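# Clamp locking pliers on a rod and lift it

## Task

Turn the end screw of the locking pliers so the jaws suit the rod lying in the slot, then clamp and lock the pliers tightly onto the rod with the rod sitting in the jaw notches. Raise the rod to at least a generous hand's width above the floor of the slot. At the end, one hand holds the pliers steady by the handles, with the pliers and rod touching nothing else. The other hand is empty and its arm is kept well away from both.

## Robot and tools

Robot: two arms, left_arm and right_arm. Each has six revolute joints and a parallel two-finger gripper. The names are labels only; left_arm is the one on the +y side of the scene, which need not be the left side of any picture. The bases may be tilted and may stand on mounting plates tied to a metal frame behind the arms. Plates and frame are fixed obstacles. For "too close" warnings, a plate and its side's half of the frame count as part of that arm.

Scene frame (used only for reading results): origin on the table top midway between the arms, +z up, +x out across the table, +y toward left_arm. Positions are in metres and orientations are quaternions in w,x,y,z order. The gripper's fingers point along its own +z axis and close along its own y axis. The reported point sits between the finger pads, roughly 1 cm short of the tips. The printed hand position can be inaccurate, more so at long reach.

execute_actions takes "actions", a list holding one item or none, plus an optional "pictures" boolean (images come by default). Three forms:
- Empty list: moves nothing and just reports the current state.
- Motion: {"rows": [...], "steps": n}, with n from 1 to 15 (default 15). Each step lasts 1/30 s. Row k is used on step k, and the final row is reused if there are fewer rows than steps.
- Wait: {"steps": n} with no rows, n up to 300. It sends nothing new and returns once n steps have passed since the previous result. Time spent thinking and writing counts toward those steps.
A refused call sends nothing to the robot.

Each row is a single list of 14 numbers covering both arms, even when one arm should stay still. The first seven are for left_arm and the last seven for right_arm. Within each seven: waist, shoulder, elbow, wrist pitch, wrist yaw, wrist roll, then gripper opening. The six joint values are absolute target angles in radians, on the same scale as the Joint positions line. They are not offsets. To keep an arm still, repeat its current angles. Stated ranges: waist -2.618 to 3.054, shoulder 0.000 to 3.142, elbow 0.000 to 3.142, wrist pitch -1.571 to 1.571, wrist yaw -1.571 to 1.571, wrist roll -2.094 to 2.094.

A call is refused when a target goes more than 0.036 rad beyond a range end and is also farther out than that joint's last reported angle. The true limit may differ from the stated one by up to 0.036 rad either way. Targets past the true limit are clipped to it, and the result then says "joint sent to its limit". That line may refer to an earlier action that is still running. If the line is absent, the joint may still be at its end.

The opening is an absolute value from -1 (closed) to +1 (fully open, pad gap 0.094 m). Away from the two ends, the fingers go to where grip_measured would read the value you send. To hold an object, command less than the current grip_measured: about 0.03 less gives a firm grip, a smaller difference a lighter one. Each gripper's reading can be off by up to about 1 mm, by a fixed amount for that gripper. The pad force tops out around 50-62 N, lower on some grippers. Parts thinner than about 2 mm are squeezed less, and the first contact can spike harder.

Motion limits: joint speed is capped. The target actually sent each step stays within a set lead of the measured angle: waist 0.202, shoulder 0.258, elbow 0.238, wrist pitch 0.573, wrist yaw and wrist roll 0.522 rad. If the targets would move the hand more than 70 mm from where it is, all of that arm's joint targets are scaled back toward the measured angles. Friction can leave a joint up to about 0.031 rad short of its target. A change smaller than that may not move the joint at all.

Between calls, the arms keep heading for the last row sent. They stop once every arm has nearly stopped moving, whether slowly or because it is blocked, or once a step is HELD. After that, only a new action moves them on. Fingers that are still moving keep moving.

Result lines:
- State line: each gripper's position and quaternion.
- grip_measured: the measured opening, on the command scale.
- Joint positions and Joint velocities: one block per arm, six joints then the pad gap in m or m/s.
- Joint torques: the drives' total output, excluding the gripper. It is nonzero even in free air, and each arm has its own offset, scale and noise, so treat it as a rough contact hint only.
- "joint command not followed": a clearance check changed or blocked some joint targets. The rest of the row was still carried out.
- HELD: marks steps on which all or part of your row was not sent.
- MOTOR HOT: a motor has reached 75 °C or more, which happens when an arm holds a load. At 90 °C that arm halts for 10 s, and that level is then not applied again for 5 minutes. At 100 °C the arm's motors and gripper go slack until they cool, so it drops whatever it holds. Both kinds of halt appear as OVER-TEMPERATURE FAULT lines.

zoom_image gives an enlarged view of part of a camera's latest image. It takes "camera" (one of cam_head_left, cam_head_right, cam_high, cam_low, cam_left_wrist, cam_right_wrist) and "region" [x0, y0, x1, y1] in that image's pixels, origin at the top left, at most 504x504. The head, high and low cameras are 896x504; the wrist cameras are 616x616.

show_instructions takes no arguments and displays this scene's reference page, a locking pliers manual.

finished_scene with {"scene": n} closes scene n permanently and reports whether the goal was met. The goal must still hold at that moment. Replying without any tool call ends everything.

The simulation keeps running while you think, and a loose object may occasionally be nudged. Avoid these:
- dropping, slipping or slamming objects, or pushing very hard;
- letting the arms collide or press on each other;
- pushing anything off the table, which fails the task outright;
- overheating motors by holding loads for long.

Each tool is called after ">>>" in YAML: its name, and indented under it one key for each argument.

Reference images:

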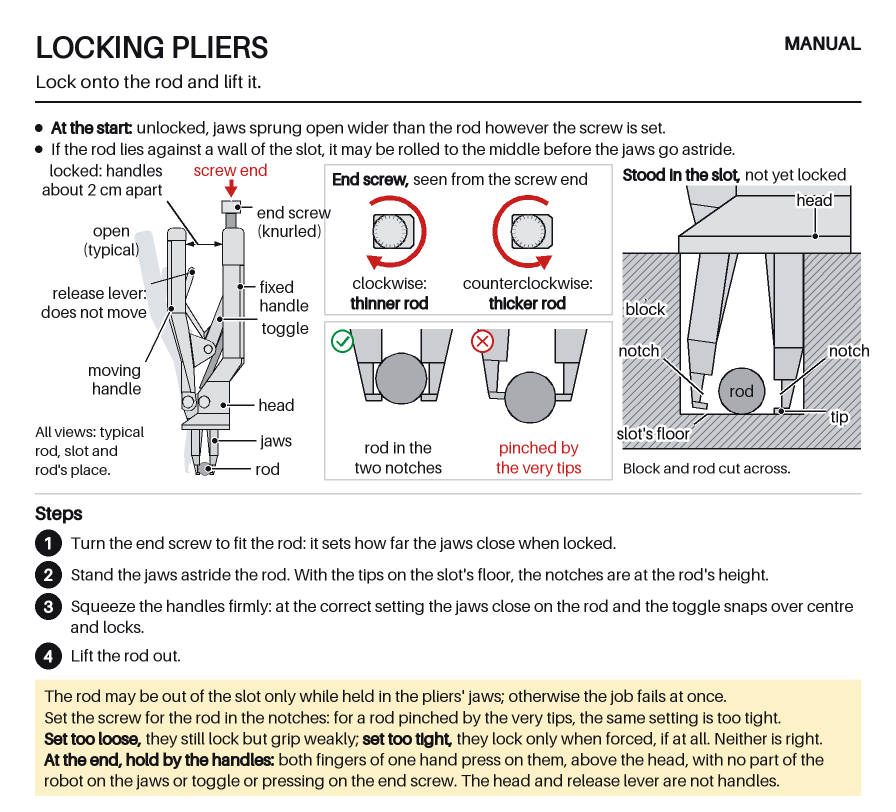

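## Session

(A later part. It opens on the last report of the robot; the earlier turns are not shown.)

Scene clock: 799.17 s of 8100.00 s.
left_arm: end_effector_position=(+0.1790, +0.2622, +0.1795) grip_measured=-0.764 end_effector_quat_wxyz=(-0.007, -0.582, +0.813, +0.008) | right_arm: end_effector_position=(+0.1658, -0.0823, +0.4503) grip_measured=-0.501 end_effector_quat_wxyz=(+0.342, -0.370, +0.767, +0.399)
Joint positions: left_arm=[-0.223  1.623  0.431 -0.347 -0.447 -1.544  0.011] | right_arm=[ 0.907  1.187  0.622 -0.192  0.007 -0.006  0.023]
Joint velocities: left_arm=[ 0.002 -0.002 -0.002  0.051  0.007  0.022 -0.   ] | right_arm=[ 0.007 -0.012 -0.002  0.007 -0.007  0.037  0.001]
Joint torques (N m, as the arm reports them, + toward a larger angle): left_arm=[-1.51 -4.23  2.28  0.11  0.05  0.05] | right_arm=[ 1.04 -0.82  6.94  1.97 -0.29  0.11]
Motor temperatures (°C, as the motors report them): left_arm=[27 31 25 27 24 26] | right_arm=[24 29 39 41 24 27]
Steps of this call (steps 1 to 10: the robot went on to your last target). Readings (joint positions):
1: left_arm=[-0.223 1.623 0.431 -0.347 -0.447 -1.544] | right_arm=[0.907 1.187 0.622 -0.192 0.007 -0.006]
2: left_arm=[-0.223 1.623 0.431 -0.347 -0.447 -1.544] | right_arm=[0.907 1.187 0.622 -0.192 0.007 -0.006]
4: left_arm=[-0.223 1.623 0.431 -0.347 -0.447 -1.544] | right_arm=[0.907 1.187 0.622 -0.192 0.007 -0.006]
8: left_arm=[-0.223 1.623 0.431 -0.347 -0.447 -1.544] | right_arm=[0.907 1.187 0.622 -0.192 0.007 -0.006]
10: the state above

>>> execute_actions:
  actions:
    - {"rows":[[-0.21,1.638,0.413,-0.35,-0.445,-1.55,-0.785,0.9,1.2,0.6,-0.2,0,0,-0.5],[-0.21,1.638,0.413,-0.35,-0.445,-1.55,-0.785,0.9,1.2,0.6,-0.2,0,0,-0.5],[-0.21,1.638,0.413,-0.35,-0.445,-1.5,-0.785,0.9,1.2,0.6,-0.2,0,0,-0.5],[-0.21,1.638,0.413,-0.35,-0.445,-1.45,-0.785,0.9,1.2,0.6,-0.2,0,0,-0.5],[-0.21,1.638,0.413,-0.35,-0.445,-1.4,-0.785,0.9,1.2,0.6,-0.2,0,0,-0.5],[-0.21,1.638,0.413,-0.35,-0.445,-1.35,-0.785,0.9,1.2,0.6,-0.2,0,0,-0.5],[-0.21,1.638,0.413,-0.35,-0.445,-1.3,-0.785,0.9,1.2,0.6,-0.2,0,0,-0.5],[-0.21,1.638,0.413,-0.35,-0.445,-1.25,-0.785,0.9,1.2,0.6,-0.2,0,0,-0.5],[-0.21,1.638,0.413,-0.35,-0.445,-1.2,-0.785,0.9,1.2,0.6,-0.2,0,0,-0.5],[-0.21,1.638,0.413,-0.35,-0.445,-1.15,-0.785,0.9,1.2,0.6,-0.2,0,0,-0.5],[-0.21,1.638,0.413,-0.35,-0.445,-1.1,-0.785,0.9,1.2,0.6,-0.2,0,0,-0.5],[-0.21,1.638,0.413,-0.35,-0.445,-1.05,-0.785,0.9,1.2,0.6,-0.2,0,0,-0.5],[-0.21,1.638,0.413,-0.35,-0.445,-1.0,-0.785,0.9,1.2,0.6,-0.2,0,0,-0.5]],"steps":15}
  pictures: false

>>> execute_actions:
  actions:
    - {"steps":20}

Scene clock: 809.60 s of 8100.00 s.
left_arm: end_effector_position=(+0.1789, +0.2622, +0.1795) grip_measured=-0.776 end_effector_quat_wxyz=(-0.009, -0.405, +0.914, +0.007) | right_arm: end_effector_position=(+0.1658, -0.0823, +0.4503) grip_measured=-0.501 end_effector_quat_wxyz=(+0.342, -0.370, +0.767, +0.399)
Joint positions: left_arm=[-0.223  1.623  0.431 -0.348 -0.447 -1.135  0.011] | right_arm=[ 0.907  1.187  0.622 -0.192  0.007 -0.006  0.023]
Joint velocities: left_arm=[-0.007 -0.002  0.017  0.051  0.022  0.799 -0.   ] | right_arm=[-0.002 -0.002 -0.002  0.007  0.007 -0.007  0.002]
Joint torques (N m, as the arm reports them, + toward a larger angle): left_arm=[-1.51 -4.32  2.32  0.29 -0.03  0.23] | right_arm=[ 1.16 -0.86  7.01  1.98 -0.27  0.12]
Motor temperatures (°C, as the motors report them): left_arm=[26 30 25 26 24 26] | right_arm=[24 29 39 41 24 27]
Steps of this call (steps 1 to 15: the robot went on to your last target; steps 16 to 298: nothing new was sent; steps 299 to 313: all 15 steps of this action). Readings (joint positions):
299: left_arm=[-0.223 1.623 0.431 -0.347 -0.447 -1.544] | right_arm=[0.907 1.187 0.622 -0.192 0.007 -0.006]
300: left_arm=[-0.223 1.623 0.431 -0.347 -0.447 -1.544] | right_arm=[0.907 1.187 0.622 -0.192 0.007 -0.006]
302: left_arm=[-0.223 1.623 0.431 -0.347 -0.447 -1.525] | right_arm=[0.907 1.187 0.622 -0.192 0.007 -0.006]
306: left_arm=[-0.223 1.623 0.431 -0.348 -0.447 -1.411] | right_arm=[0.907 1.187 0.622 -0.192 0.007 -0.006]
313: the state above

Scene clock: 810.27 s of 8100.00 s.
left_arm: end_effector_position=(+0.1789, +0.2623, +0.1795) grip_measured=-0.776 end_effector_quat_wxyz=(-0.009, -0.351, +0.936, +0.006) | right_arm: end_effector_position=(+0.1658, -0.0823, +0.4503) grip_measured=-0.501 end_effector_quat_wxyz=(+0.342, -0.370, +0.767, +0.399)
Joint positions: left_arm=[-0.223  1.623  0.431 -0.348 -0.448 -1.018  0.011] | right_arm=[ 0.907  1.187  0.622 -0.192  0.007 -0.006  0.023]
Joint velocities: left_arm=[-0.017 -0.017  0.002  0.037 -0.051  0.066  0.001] | right_arm=[ 0.022 -0.007 -0.002  0.007  0.022 -0.022 -0.001]
Joint torques (N m, as the arm reports them, + toward a larger angle): left_arm=[-1.53 -4.31  2.32  0.28 -0.03  0.26] | right_arm=[ 1.11 -0.78  7.09  1.98 -0.31  0.13]
Motor temperatures (°C, as the motors report them): left_arm=[26 30 25 26 24 26] | right_arm=[24 29 39 41 24 27]
Steps of this call (steps 1 to 20: the robot went on to your last target). Readings (joint positions):
1: left_arm=[-0.223 1.623 0.431 -0.348 -0.447 -1.111] | right_arm=[0.907 1.187 0.622 -0.192 0.007 -0.006]
2: left_arm=[-0.223 1.623 0.431 -0.348 -0.447 -1.092] | right_arm=[0.907 1.187 0.622 -0.192 0.007 -0.006]
4: left_arm=[-0.223 1.623 0.431 -0.348 -0.447 -1.065] | right_arm=[0.907 1.187 0.622 -0.192 0.007 -0.006]
8: left_arm=[-0.223 1.623 0.431 -0.348 -0.448 -1.036] | right_arm=[0.907 1.187 0.622 -0.192 0.007 -0.006]
20: the state above

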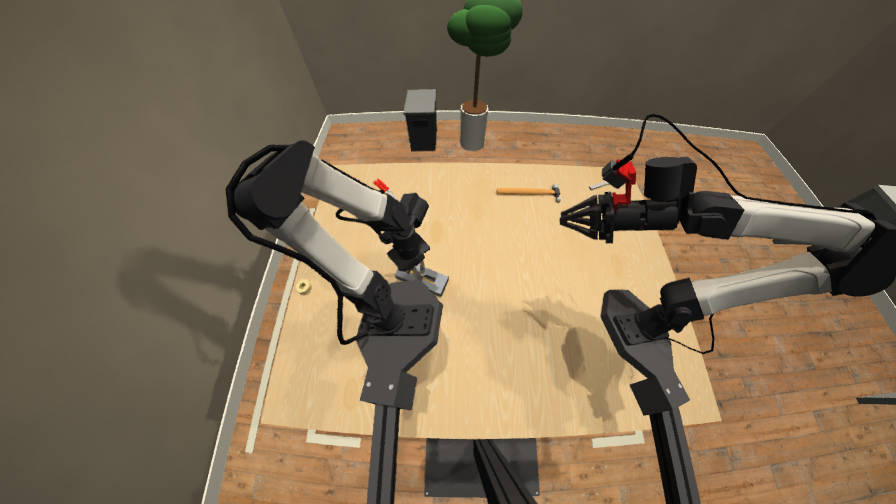

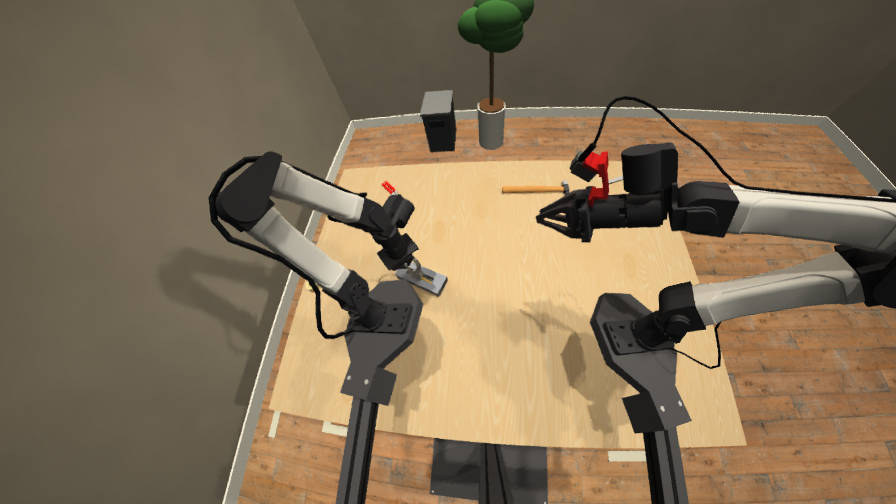

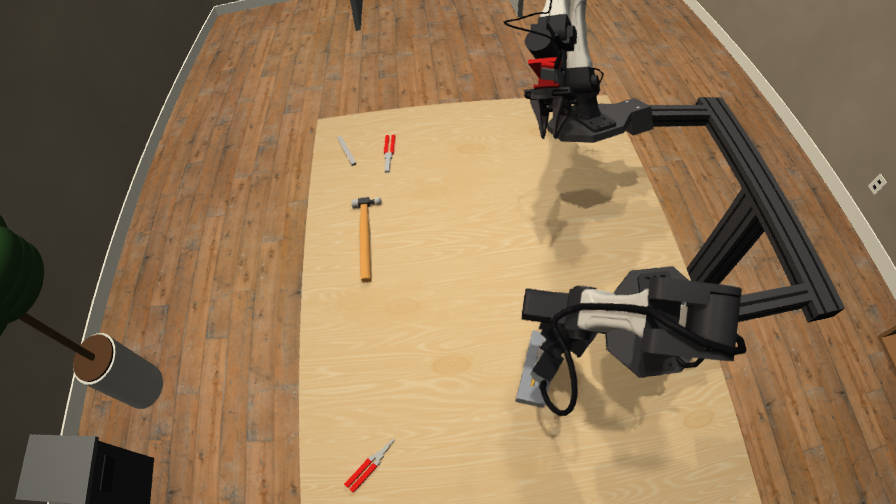

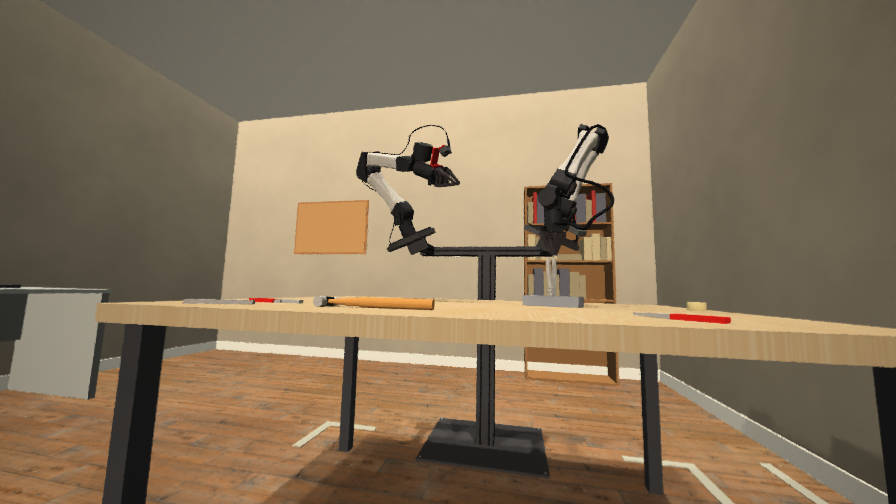

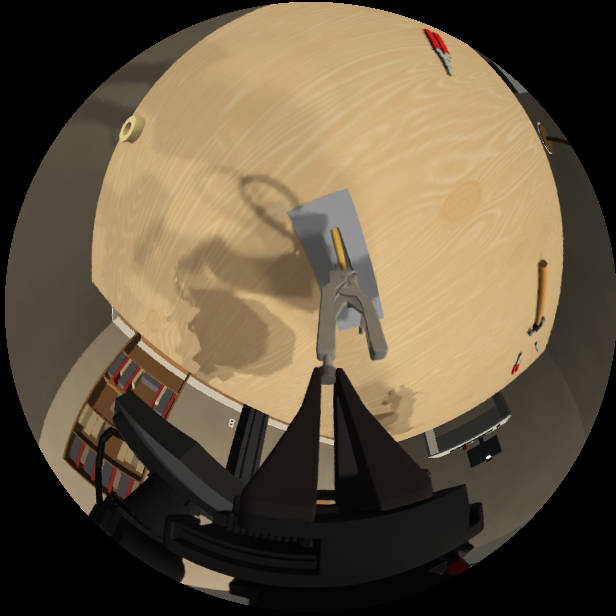

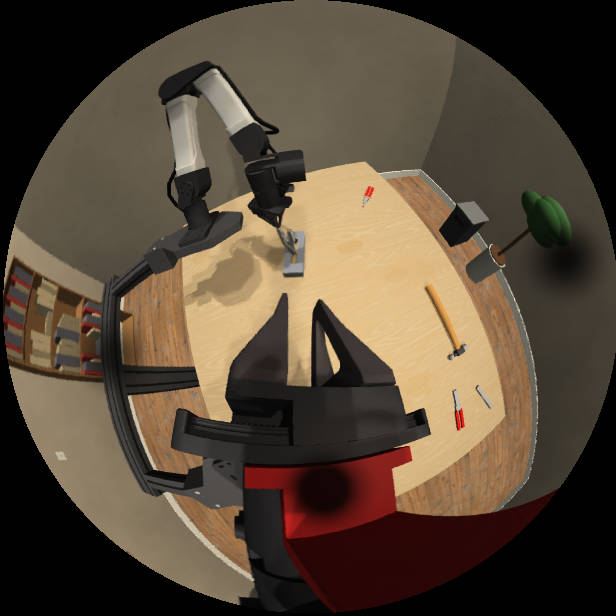

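>>> zoom_image:
  camera: "cam_left_wrist"
  region: [270, 200, 430, 400]

Region (270, 200, 430, 400) of cam_left_wrist's 616x616 image, scaled by 2.520, with more detail than that image has; it fills the left 403 columns of this view, and the rest is white.

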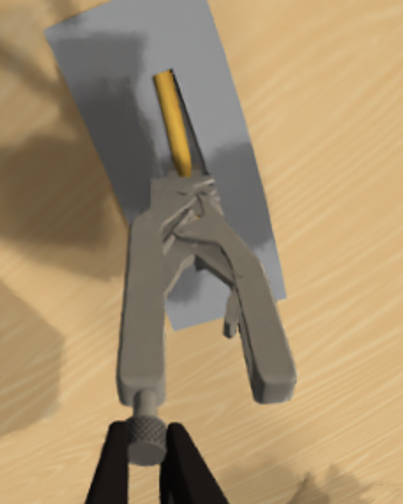

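>>> execute_actions:
  actions:
    - {"rows":[[-0.21,1.638,0.413,-0.35,-0.445,-1.0,-0.8,0.9,1.2,0.6,-0.2,0,0,-0.5],[-0.21,1.638,0.413,-0.35,-0.445,-1.0,-0.81,0.9,1.2,0.6,-0.2,0,0,-0.5],[-0.21,1.638,0.413,-0.35,-0.445,-1.0,-0.81,0.9,1.2,0.6,-0.2,0,0,-0.5],[-0.21,1.638,0.413,-0.35,-0.445,-0.97,-0.81,0.9,1.2,0.6,-0.2,0,0,-0.5],[-0.21,1.638,0.413,-0.35,-0.445,-0.94,-0.81,0.9,1.2,0.6,-0.2,0,0,-0.5],[-0.21,1.638,0.413,-0.35,-0.445,-0.91,-0.81,0.9,1.2,0.6,-0.2,0,0,-0.5],[-0.21,1.638,0.413,-0.35,-0.445,-0.88,-0.81,0.9,1.2,0.6,-0.2,0,0,-0.5],[-0.21,1.638,0.413,-0.35,-0.445,-0.85,-0.81,0.9,1.2,0.6,-0.2,0,0,-0.5],[-0.21,1.638,0.413,-0.35,-0.445,-0.82,-0.81,0.9,1.2,0.6,-0.2,0,0,-0.5],[-0.21,1.638,0.413,-0.35,-0.445,-0.79,-0.81,0.9,1.2,0.6,-0.2,0,0,-0.5],[-0.21,1.638,0.413,-0.35,-0.445,-0.76,-0.81,0.9,1.2,0.6,-0.2,0,0,-0.5],[-0.21,1.638,0.413,-0.35,-0.445,-0.73,-0.81,0.9,1.2,0.6,-0.2,0,0,-0.5],[-0.21,1.638,0.413,-0.35,-0.445,-0.7,-0.81,0.9,1.2,0.6,-0.2,0,0,-0.5]],"steps":15}
  pictures: false

>>> execute_actions:
  actions:
    - {"steps":20}

>>> zoom_image:
  camera: "cam_left_wrist"
  region: [240, 200, 440, 400]

Scene clock: 825.43 s of 8100.00 s.
left_arm: end_effector_position=(+0.1793, +0.2626, +0.1795) grip_measured=-0.794 end_effector_quat_wxyz=(-0.009, -0.243, +0.970, +0.006) | right_arm: end_effector_position=(+0.1658, -0.0823, +0.4503) grip_measured=-0.501 end_effector_quat_wxyz=(+0.342, -0.370, +0.767, +0.399)
Joint positions: left_arm=[-0.223  1.623  0.431 -0.347 -0.45  -0.792  0.01 ] | right_arm=[ 0.907  1.187  0.622 -0.192  0.007 -0.006  0.023]
Joint velocities: left_arm=[ 0.002  0.007  0.012  0.066 -0.022  0.462 -0.002] | right_arm=[0.012 0.007 0.007 0.051 0.037 0.037 0.   ]
Joint torques (N m, as the arm reports them, + toward a larger angle): left_arm=[-1.54 -4.32  2.33  0.27 -0.02  0.28] | right_arm=[ 1.04 -0.75  7.04  1.98 -0.31  0.12]
Motor temperatures (°C, as the motors report them): left_arm=[26 30 25 26 24 26] | right_arm=[24 29 39 41 24 27]
Steps of this call (steps 1 to 15: the robot went on to your last target; steps 16 to 440: nothing new was sent; steps 441 to 455: all 15 steps of this action). Readings (joint positions):
441: left_arm=[-0.223 1.623 0.431 -0.348 -0.448 -1.017] | right_arm=[0.907 1.187 0.622 -0.192 0.007 -0.006]
442: left_arm=[-0.223 1.623 0.431 -0.348 -0.448 -1.017] | right_arm=[0.907 1.187 0.622 -0.192 0.007 -0.006]
444: left_arm=[-0.223 1.623 0.431 -0.348 -0.448 -1.013] | right_arm=[0.907 1.187 0.622 -0.192 0.007 -0.006]
448: left_arm=[-0.223 1.623 0.431 -0.348 -0.449 -0.953] | right_arm=[0.907 1.187 0.622 -0.192 0.007 -0.006]
455: the state above

Scene clock: 826.10 s of 8100.00 s.
left_arm: end_effector_position=(+0.1795, +0.2626, +0.1795) grip_measured=-0.795 end_effector_quat_wxyz=(-0.008, -0.209, +0.978, +0.006) | right_arm: end_effector_position=(+0.1658, -0.0823, +0.4503) grip_measured=-0.501 end_effector_quat_wxyz=(+0.342, -0.370, +0.767, +0.399)
Joint positions: left_arm=[-0.223  1.623  0.431 -0.346 -0.451 -0.722  0.01 ] | right_arm=[ 0.907  1.187  0.622 -0.192  0.007 -0.006  0.023]
Joint velocities: left_arm=[-0.022 -0.022 -0.012 -0.022  0.051  0.095  0.001] | right_arm=[ 0.002 -0.007  0.007 -0.037  0.051 -0.037  0.   ]
Joint torques (N m, as the arm reports them, + toward a larger angle): left_arm=[-1.54 -4.32  2.33  0.29  0.02  0.32] | right_arm=[ 1.16 -0.85  6.92  1.97 -0.33  0.09]
Motor temperatures (°C, as the motors report them): left_arm=[26 30 25 26 24 26] | right_arm=[24 29 39 41 24 27]
Steps of this call (steps 1 to 20: the robot went on to your last target). Readings (joint positions):
1: left_arm=[-0.223 1.623 0.431 -0.346 -0.450 -0.778] | right_arm=[0.907 1.187 0.622 -0.192 0.007 -0.006]
2: left_arm=[-0.223 1.623 0.431 -0.346 -0.450 -0.766] | right_arm=[0.907 1.187 0.622 -0.192 0.007 -0.006]
4: left_arm=[-0.223 1.623 0.431 -0.346 -0.450 -0.750] | right_arm=[0.907 1.187 0.622 -0.192 0.007 -0.006]
8: left_arm=[-0.223 1.623 0.431 -0.346 -0.451 -0.733] | right_arm=[0.907 1.187 0.622 -0.192 0.007 -0.006]
20: the state above

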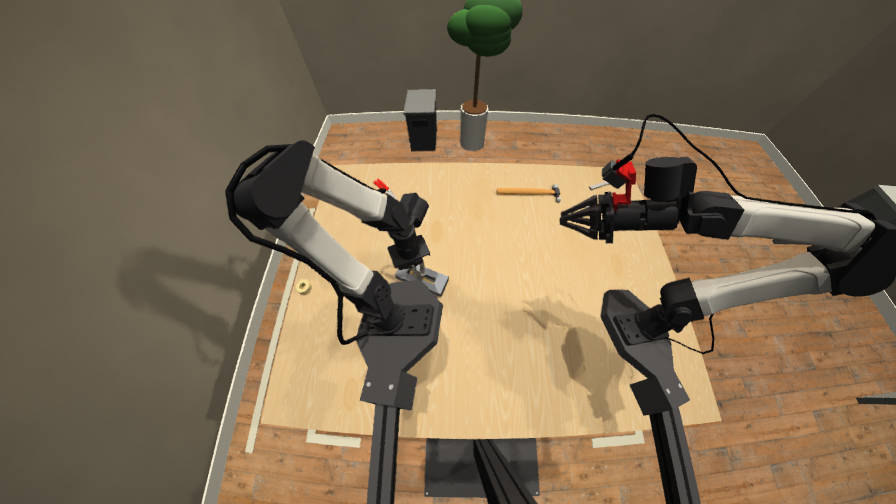

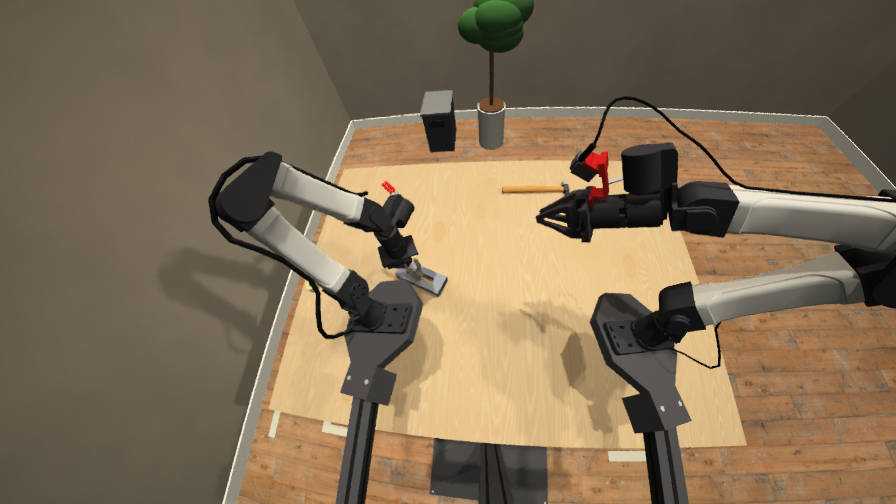

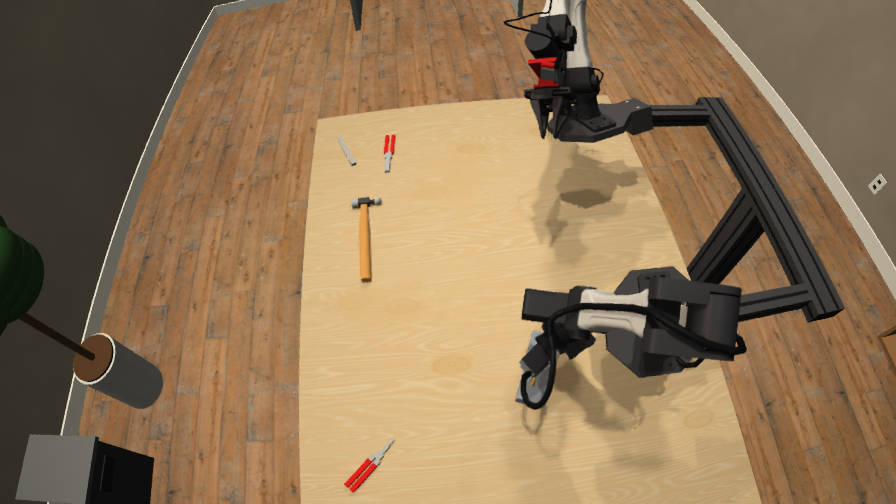

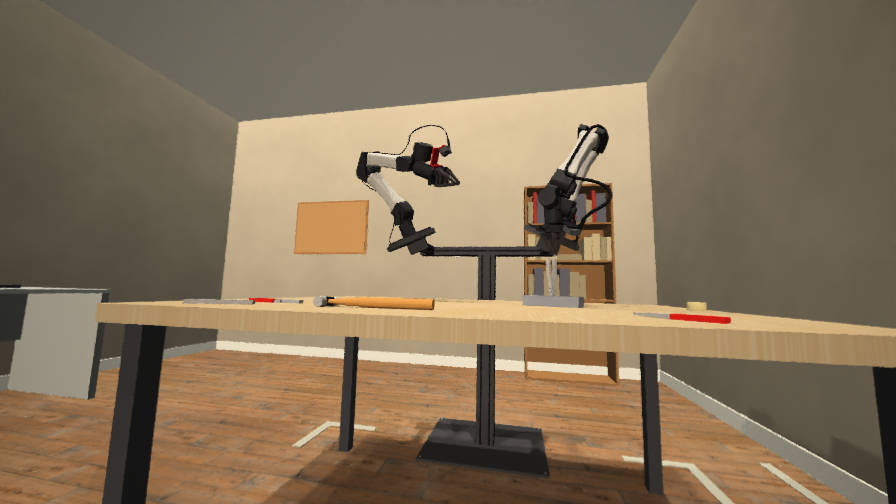

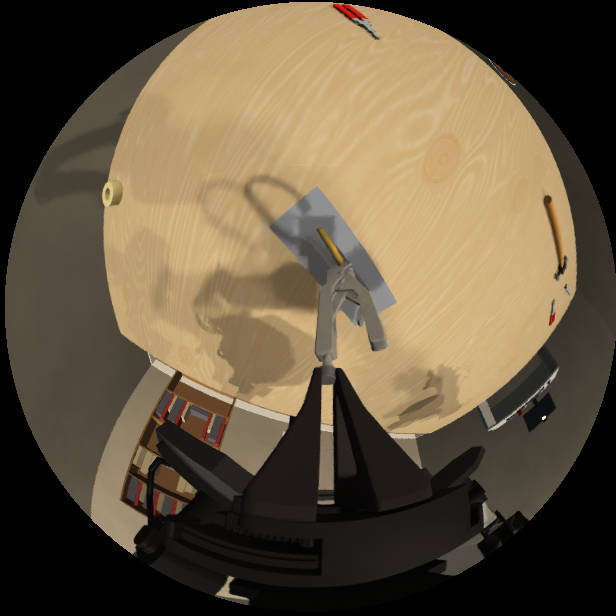

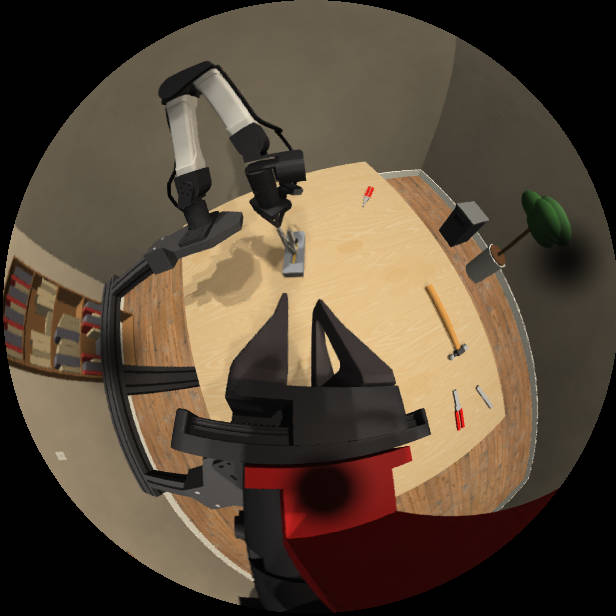

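Region (240, 200, 440, 400) of cam_left_wrist's 616x616 image, scaled by 2.520, with more detail than that image has.

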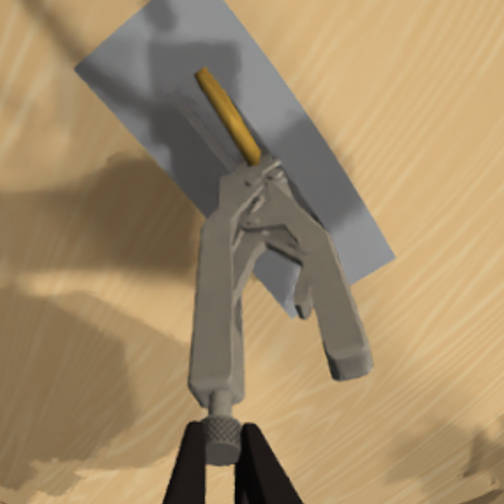

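>>> execute_actions:
  actions:
    - {"rows":[[-0.21,1.638,0.413,-0.35,-0.445,-0.76,-0.81,0.9,1.2,0.6,-0.2,0,0,-0.5],[-0.21,1.638,0.413,-0.35,-0.445,-0.8,-0.81,0.9,1.2,0.6,-0.2,0,0,-0.5],[-0.21,1.638,0.413,-0.35,-0.445,-0.84,-0.81,0.9,1.2,0.6,-0.2,0,0,-0.5],[-0.21,1.638,0.413,-0.35,-0.445,-0.88,-0.81,0.9,1.2,0.6,-0.2,0,0,-0.5],[-0.21,1.638,0.413,-0.35,-0.445,-0.92,-0.81,0.9,1.2,0.6,-0.2,0,0,-0.5],[-0.21,1.638,0.413,-0.35,-0.445,-0.96,-0.81,0.9,1.2,0.6,-0.2,0,0,-0.5],[-0.21,1.638,0.413,-0.35,-0.445,-1.0,-0.81,0.9,1.2,0.6,-0.2,0,0,-0.5],[-0.21,1.638,0.413,-0.35,-0.445,-1.04,-0.81,0.9,1.2,0.6,-0.2,0,0,-0.5],[-0.21,1.638,0.413,-0.35,-0.445,-1.08,-0.81,0.9,1.2,0.6,-0.2,0,0,-0.5],[-0.21,1.638,0.413,-0.35,-0.445,-1.12,-0.81,0.9,1.2,0.6,-0.2,0,0,-0.5]],"steps":15}
  pictures: false

>>> execute_actions:
  actions:
    - {"steps":15}

>>> zoom_image:
  camera: "cam_left_wrist"
  region: [240, 200, 440, 400]

Scene clock: 853.40 s of 8100.00 s.
left_arm: end_effector_position=(+0.1795, +0.2627, +0.1795) grip_measured=-0.794 end_effector_quat_wxyz=(-0.007, -0.373, +0.928, +0.007) | right_arm: end_effector_position=(+0.1658, -0.0823, +0.4503) grip_measured=-0.501 end_effector_quat_wxyz=(+0.342, -0.370, +0.767, +0.399)
Joint positions: left_arm=[-0.223  1.623  0.431 -0.346 -0.451 -1.064  0.01 ] | right_arm=[ 0.907  1.187  0.622 -0.192  0.007 -0.006  0.023]
Joint velocities: left_arm=[-0.007  0.002  0.002  0.022 -0.051 -0.344 -0.   ] | right_arm=[ 0.007  0.002 -0.017 -0.007 -0.051 -0.037 -0.   ]
Joint torques (N m, as the arm reports them, + toward a larger angle): left_arm=[-1.54 -4.29  2.31  0.26 -0.01  0.  ] | right_arm=[ 1.25 -0.78  6.95  1.96 -0.28  0.09]
Motor temperatures (°C, as the motors report them): left_arm=[26 29 25 26 24 26] | right_arm=[24 28 39 41 24 27]
Steps of this call (steps 1 to 15: the robot went on to your last target; steps 16 to 804: nothing new was sent; steps 805 to 819: all 15 steps of this action). Readings (joint positions):
805: left_arm=[-0.223 1.623 0.431 -0.346 -0.451 -0.728] | right_arm=[0.907 1.187 0.622 -0.192 0.007 -0.006]
806: left_arm=[-0.223 1.623 0.431 -0.346 -0.451 -0.741] | right_arm=[0.907 1.187 0.622 -0.192 0.007 -0.006]
808: left_arm=[-0.223 1.623 0.431 -0.346 -0.451 -0.782] | right_arm=[0.907 1.187 0.622 -0.192 0.007 -0.006]
812: left_arm=[-0.223 1.623 0.431 -0.346 -0.451 -0.899] | right_arm=[0.907 1.187 0.622 -0.192 0.007 -0.006]
819: the state above

Scene clock: 853.90 s of 8100.00 s.
left_arm: end_effector_position=(+0.1795, +0.2627, +0.1795) grip_measured=-0.794 end_effector_quat_wxyz=(-0.007, -0.394, +0.919, +0.007) | right_arm: end_effector_position=(+0.1658, -0.0823, +0.4503) grip_measured=-0.501 end_effector_quat_wxyz=(+0.342, -0.370, +0.767, +0.399)
Joint positions: left_arm=[-0.223  1.623  0.431 -0.346 -0.451 -1.109  0.01 ] | right_arm=[ 0.907  1.187  0.622 -0.192  0.007 -0.006  0.023]
Joint velocities: left_arm=[-0.007  0.002  0.002 -0.051 -0.022 -0.022  0.001] | right_arm=[-0.012 -0.017 -0.022 -0.051 -0.037  0.022  0.   ]
Joint torques (N m, as the arm reports them, + toward a larger angle): left_arm=[-1.53 -4.29  2.32  0.26  0.    0.02] | right_arm=[ 0.98 -0.75  6.9   1.99 -0.33  0.11]
Motor temperatures (°C, as the motors report them): left_arm=[26 29 25 26 24 26] | right_arm=[24 28 39 41 24 27]
Steps of this call (steps 1 to 15: the robot went on to your last target). Readings (joint positions):
1: left_arm=[-0.223 1.623 0.431 -0.346 -0.451 -1.073] | right_arm=[0.907 1.187 0.622 -0.192 0.007 -0.006]
2: left_arm=[-0.223 1.623 0.431 -0.346 -0.451 -1.080] | right_arm=[0.907 1.187 0.622 -0.192 0.007 -0.006]
4: left_arm=[-0.223 1.623 0.431 -0.346 -0.451 -1.092] | right_arm=[0.907 1.187 0.622 -0.192 0.007 -0.006]
8: left_arm=[-0.223 1.623 0.431 -0.346 -0.451 -1.103] | right_arm=[0.907 1.187 0.622 -0.192 0.007 -0.006]
15: the state above

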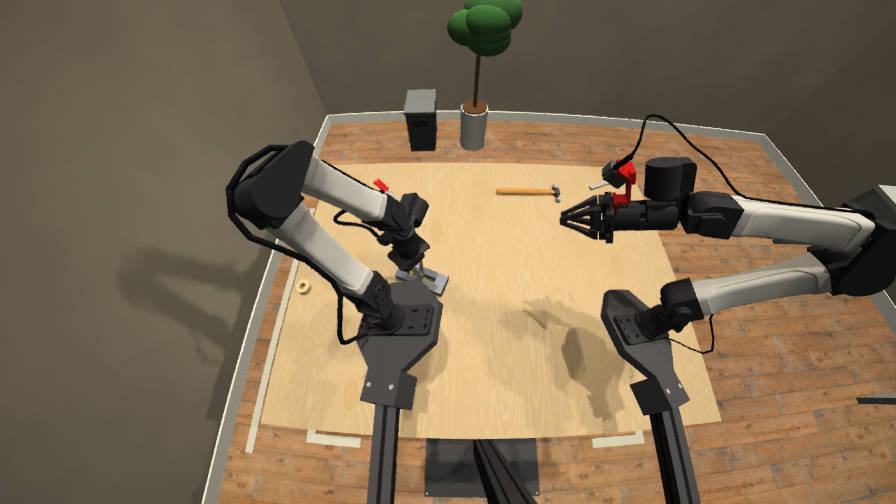

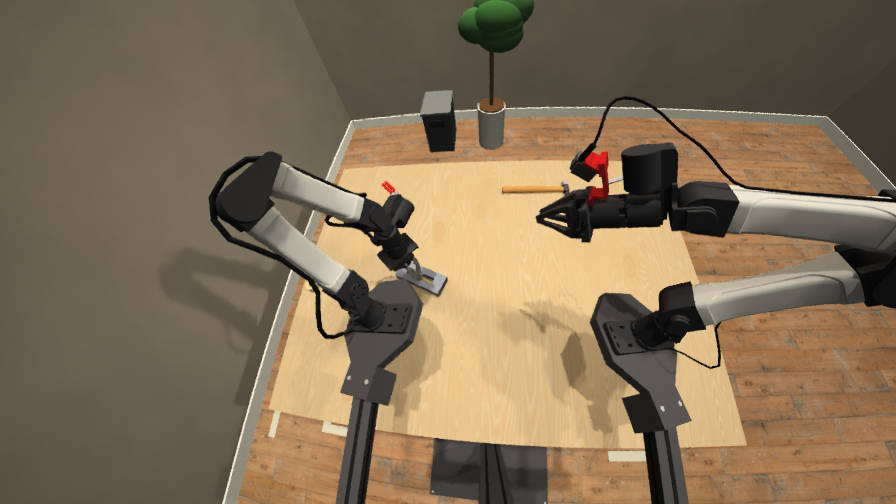

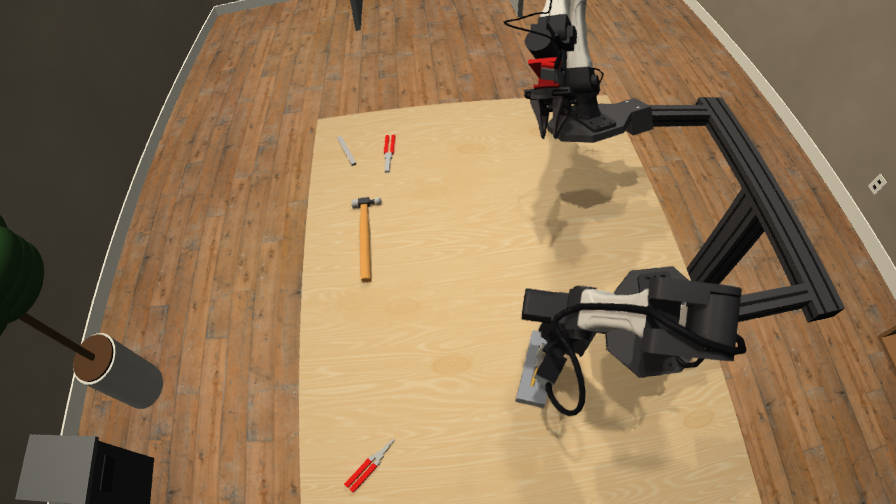

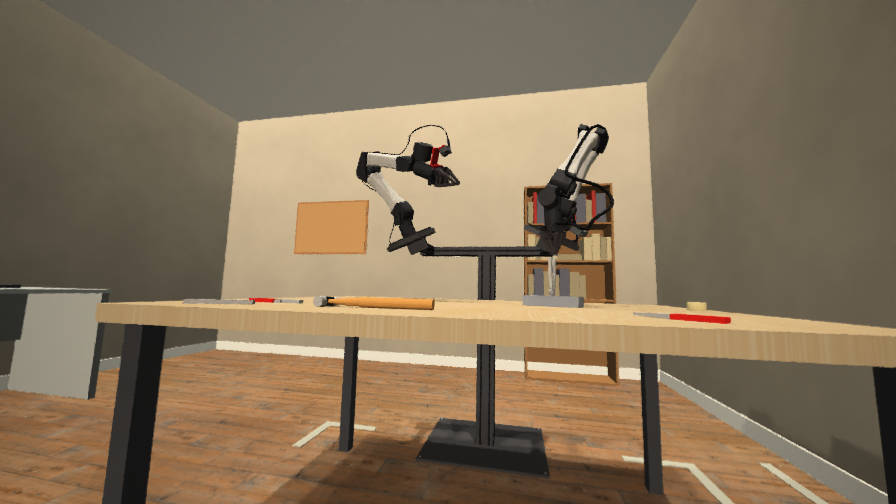

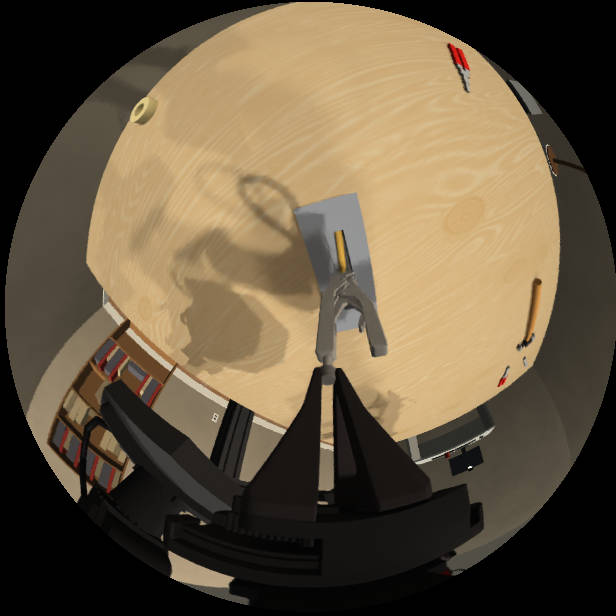

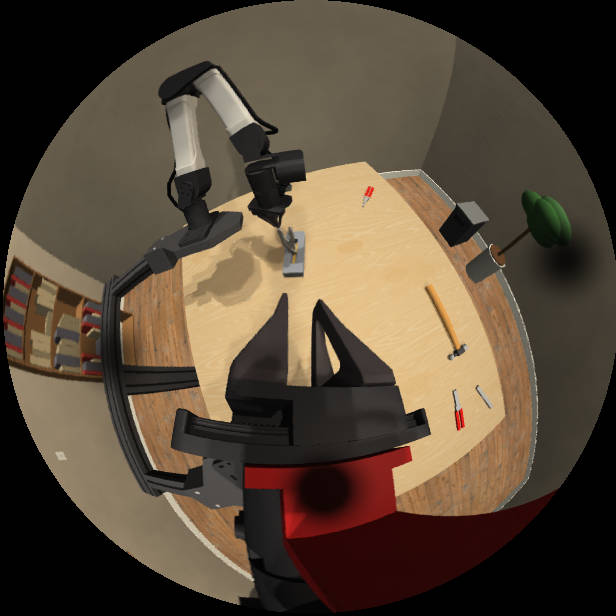

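Region (240, 200, 440, 400) of cam_left_wrist's 616x616 image, scaled by 2.520, with more detail than that image has.

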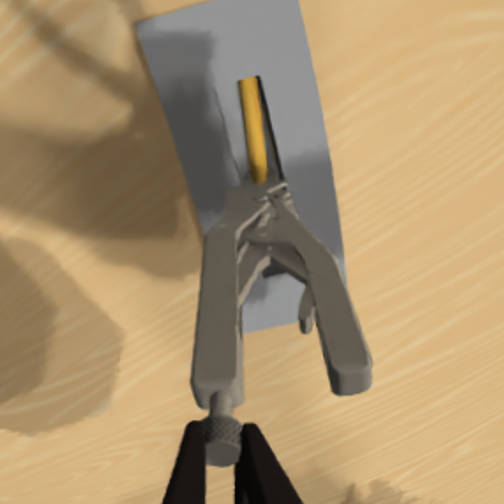

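>>> execute_actions:
  actions:
    - {"rows":[[-0.205,1.647,0.405,-0.35,-0.445,-1.11,-0.82,0.9,1.2,0.6,-0.2,0,0,-0.5],[-0.199,1.656,0.398,-0.35,-0.445,-1.1,-0.82,0.9,1.2,0.6,-0.2,0,0,-0.5],[-0.199,1.656,0.398,-0.35,-0.445,-1.1,-0.82,0.9,1.2,0.6,-0.2,0,0,-0.5],[-0.199,1.656,0.398,-0.35,-0.445,-1.06,-0.82,0.9,1.2,0.6,-0.2,0,0,-0.5],[-0.199,1.656,0.398,-0.35,-0.445,-1.02,-0.82,0.9,1.2,0.6,-0.2,0,0,-0.5],[-0.199,1.656,0.398,-0.35,-0.445,-0.98,-0.82,0.9,1.2,0.6,-0.2,0,0,-0.5],[-0.199,1.656,0.398,-0.35,-0.445,-0.94,-0.82,0.9,1.2,0.6,-0.2,0,0,-0.5],[-0.199,1.656,0.398,-0.35,-0.445,-0.9,-0.82,0.9,1.2,0.6,-0.2,0,0,-0.5],[-0.199,1.656,0.398,-0.35,-0.445,-0.86,-0.82,0.9,1.2,0.6,-0.2,0,0,-0.5],[-0.199,1.656,0.398,-0.35,-0.445,-0.82,-0.82,0.9,1.2,0.6,-0.2,0,0,-0.5],[-0.199,1.656,0.398,-0.35,-0.445,-0.78,-0.82,0.9,1.2,0.6,-0.2,0,0,-0.5],[-0.199,1.656,0.398,-0.35,-0.445,-0.74,-0.82,0.9,1.2,0.6,-0.2,0,0,-0.5],[-0.199,1.656,0.398,-0.35,-0.445,-0.7,-0.82,0.9,1.2,0.6,-0.2,0,0,-0.5]],"steps":15}
  pictures: false

>>> execute_actions:
  actions:
    - {"steps":18}

>>> zoom_image:
  camera: "cam_left_wrist"
  region: [240, 200, 440, 400]

Scene clock: 870.60 s of 8100.00 s.
left_arm: end_effector_position=(+0.1768, +0.2634, +0.1788) grip_measured=-0.802 end_effector_quat_wxyz=(-0.012, -0.250, +0.968, +0.008) | right_arm: end_effector_position=(+0.1658, -0.0823, +0.4503) grip_measured=-0.501 end_effector_quat_wxyz=(+0.342, -0.370, +0.767, +0.399)
Joint positions: left_arm=[-0.221  1.625  0.428 -0.351 -0.45  -0.808  0.009] | right_arm=[ 0.907  1.187  0.622 -0.192  0.007 -0.006  0.023]
Joint velocities: left_arm=[ 0.002  0.002  0.002 -0.007  0.022  0.652 -0.001] | right_arm=[-0.007 -0.002 -0.002  0.022  0.022 -0.022 -0.   ]
Joint torques (N m, as the arm reports them, + toward a larger angle): left_arm=[-0.87 -2.72  1.23  0.32  0.    0.23] | right_arm=[ 1.19 -0.7   7.09  2.01 -0.36  0.07]
Motor temperatures (°C, as the motors report them): left_arm=[26 29 25 26 24 26] | right_arm=[24 28 40 42 24 27]
Steps of this call (steps 1 to 15: the robot went on to your last target; steps 16 to 486: nothing new was sent; steps 487 to 501: all 15 steps of this action). Readings (joint positions):
487: left_arm=[-0.223 1.623 0.431 -0.346 -0.451 -1.111] | right_arm=[0.907 1.187 0.622 -0.192 0.007 -0.006]
488: left_arm=[-0.222 1.624 0.430 -0.346 -0.451 -1.109] | right_arm=[0.907 1.187 0.622 -0.192 0.007 -0.006]
490: left_arm=[-0.221 1.625 0.428 -0.350 -0.450 -1.101] | right_arm=[0.907 1.187 0.622 -0.192 0.007 -0.006]
494: left_arm=[-0.221 1.625 0.428 -0.351 -0.450 -1.021] | right_arm=[0.907 1.187 0.622 -0.192 0.007 -0.006]
501: the state above

Scene clock: 871.20 s of 8100.00 s.
left_arm: end_effector_position=(+0.1768, +0.2634, +0.1788) grip_measured=-0.802 end_effector_quat_wxyz=(-0.013, -0.206, +0.978, +0.008) | right_arm: end_effector_position=(+0.1658, -0.0823, +0.4503) grip_measured=-0.501 end_effector_quat_wxyz=(+0.342, -0.370, +0.767, +0.399)
Joint positions: left_arm=[-0.221  1.625  0.428 -0.351 -0.45  -0.717  0.009] | right_arm=[ 0.907  1.187  0.622 -0.192  0.007 -0.006  0.023]
Joint velocities: left_arm=[ 0.002 -0.007  0.002 -0.007 -0.007  0.007  0.001] | right_arm=[-0.022 -0.012 -0.002 -0.007  0.007 -0.037 -0.001]
Joint torques (N m, as the arm reports them, + toward a larger angle): left_arm=[-0.86 -2.75  1.25  0.33  0.01  0.25] | right_arm=[ 1.18 -0.85  7.05  1.96 -0.36  0.08]
Motor temperatures (°C, as the motors report them): left_arm=[26 29 25 26 24 26] | right_arm=[24 28 40 42 24 27]
Steps of this call (steps 1 to 18: the robot went on to your last target). Readings (joint positions):
1: left_arm=[-0.221 1.625 0.428 -0.351 -0.450 -0.789] | right_arm=[0.907 1.187 0.622 -0.192 0.007 -0.006]
2: left_arm=[-0.221 1.625 0.428 -0.351 -0.450 -0.774] | right_arm=[0.907 1.187 0.622 -0.192 0.007 -0.006]
4: left_arm=[-0.221 1.625 0.428 -0.351 -0.450 -0.753] | right_arm=[0.907 1.187 0.622 -0.192 0.007 -0.006]
8: left_arm=[-0.221 1.625 0.428 -0.351 -0.450 -0.731] | right_arm=[0.907 1.187 0.622 -0.192 0.007 -0.006]
18: the state above

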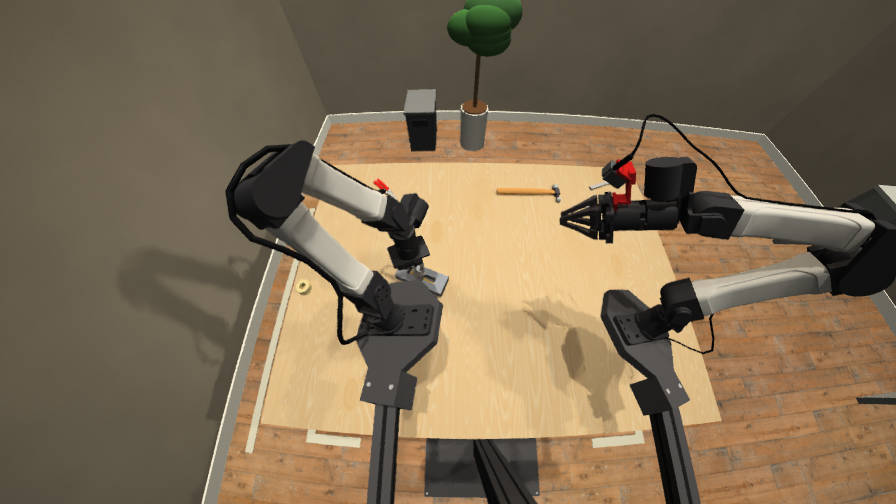

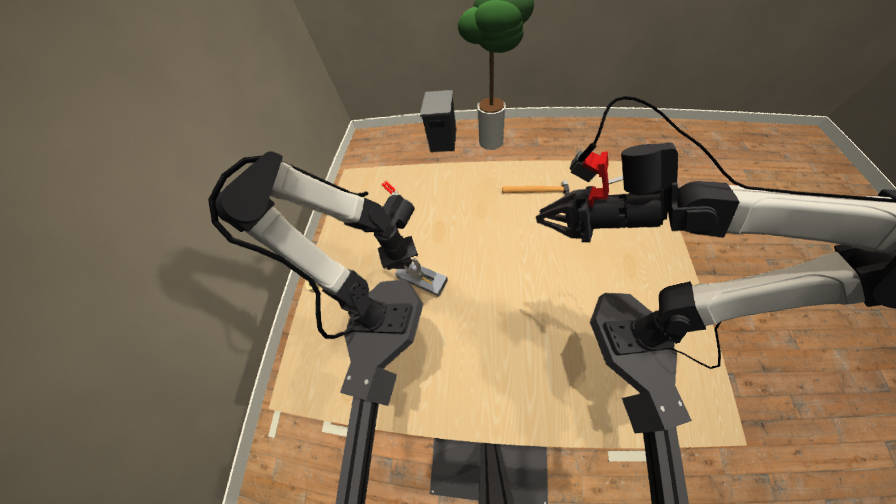

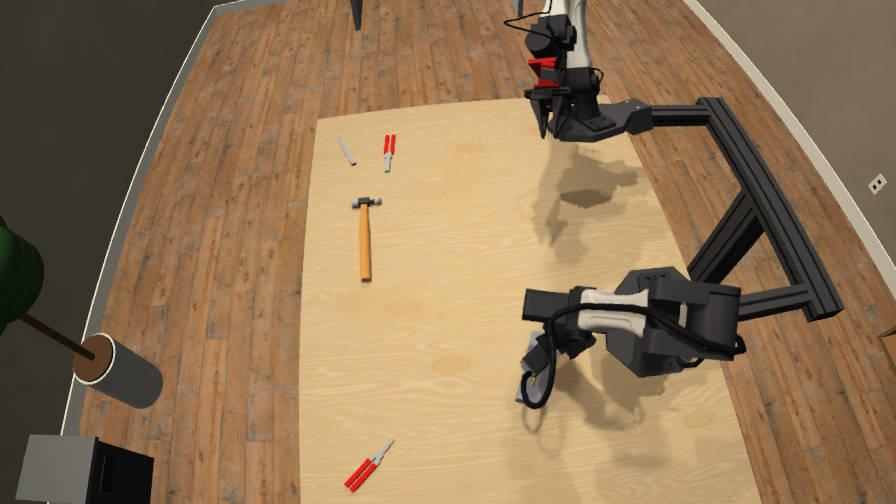

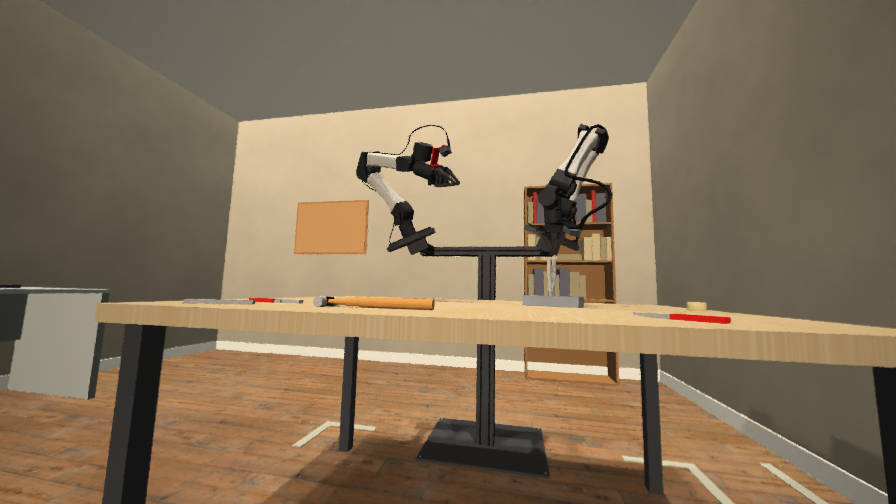

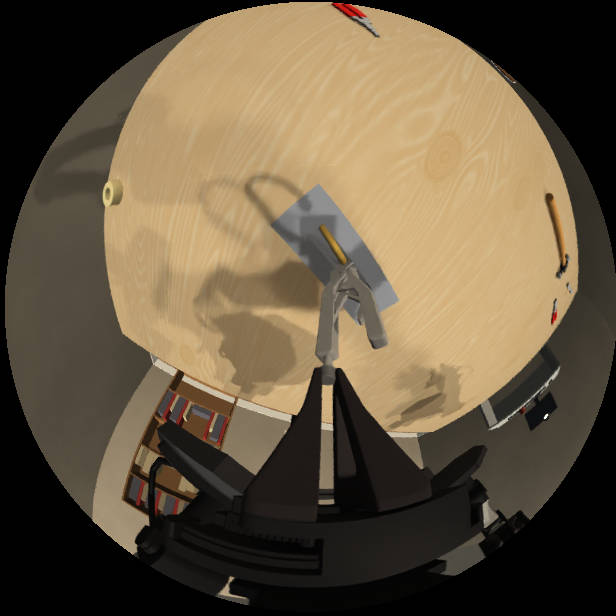

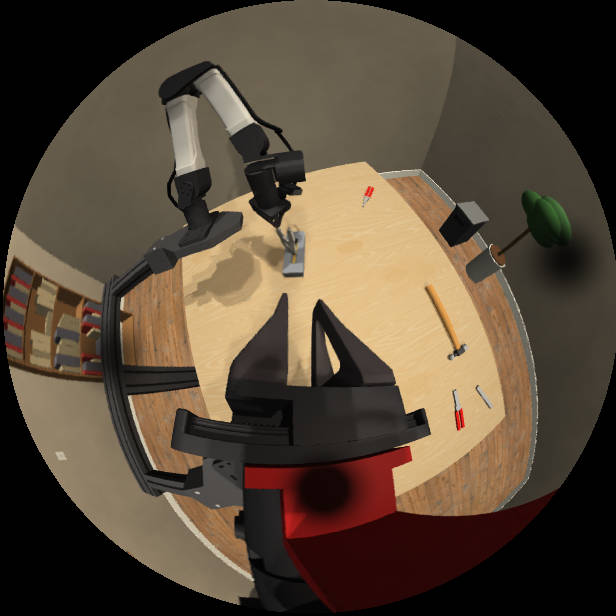

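Region (240, 200, 440, 400) of cam_left_wrist's 616x616 image, scaled by 2.520, with more detail than that image has.

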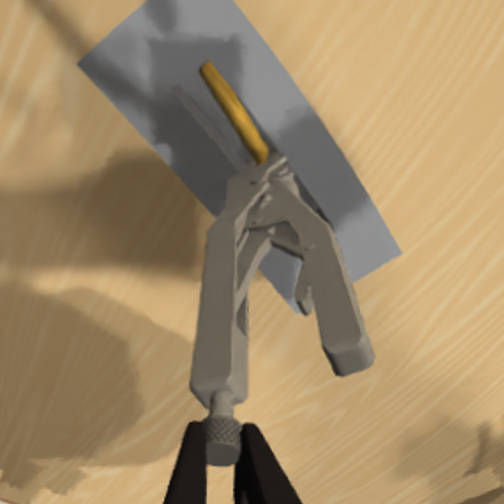

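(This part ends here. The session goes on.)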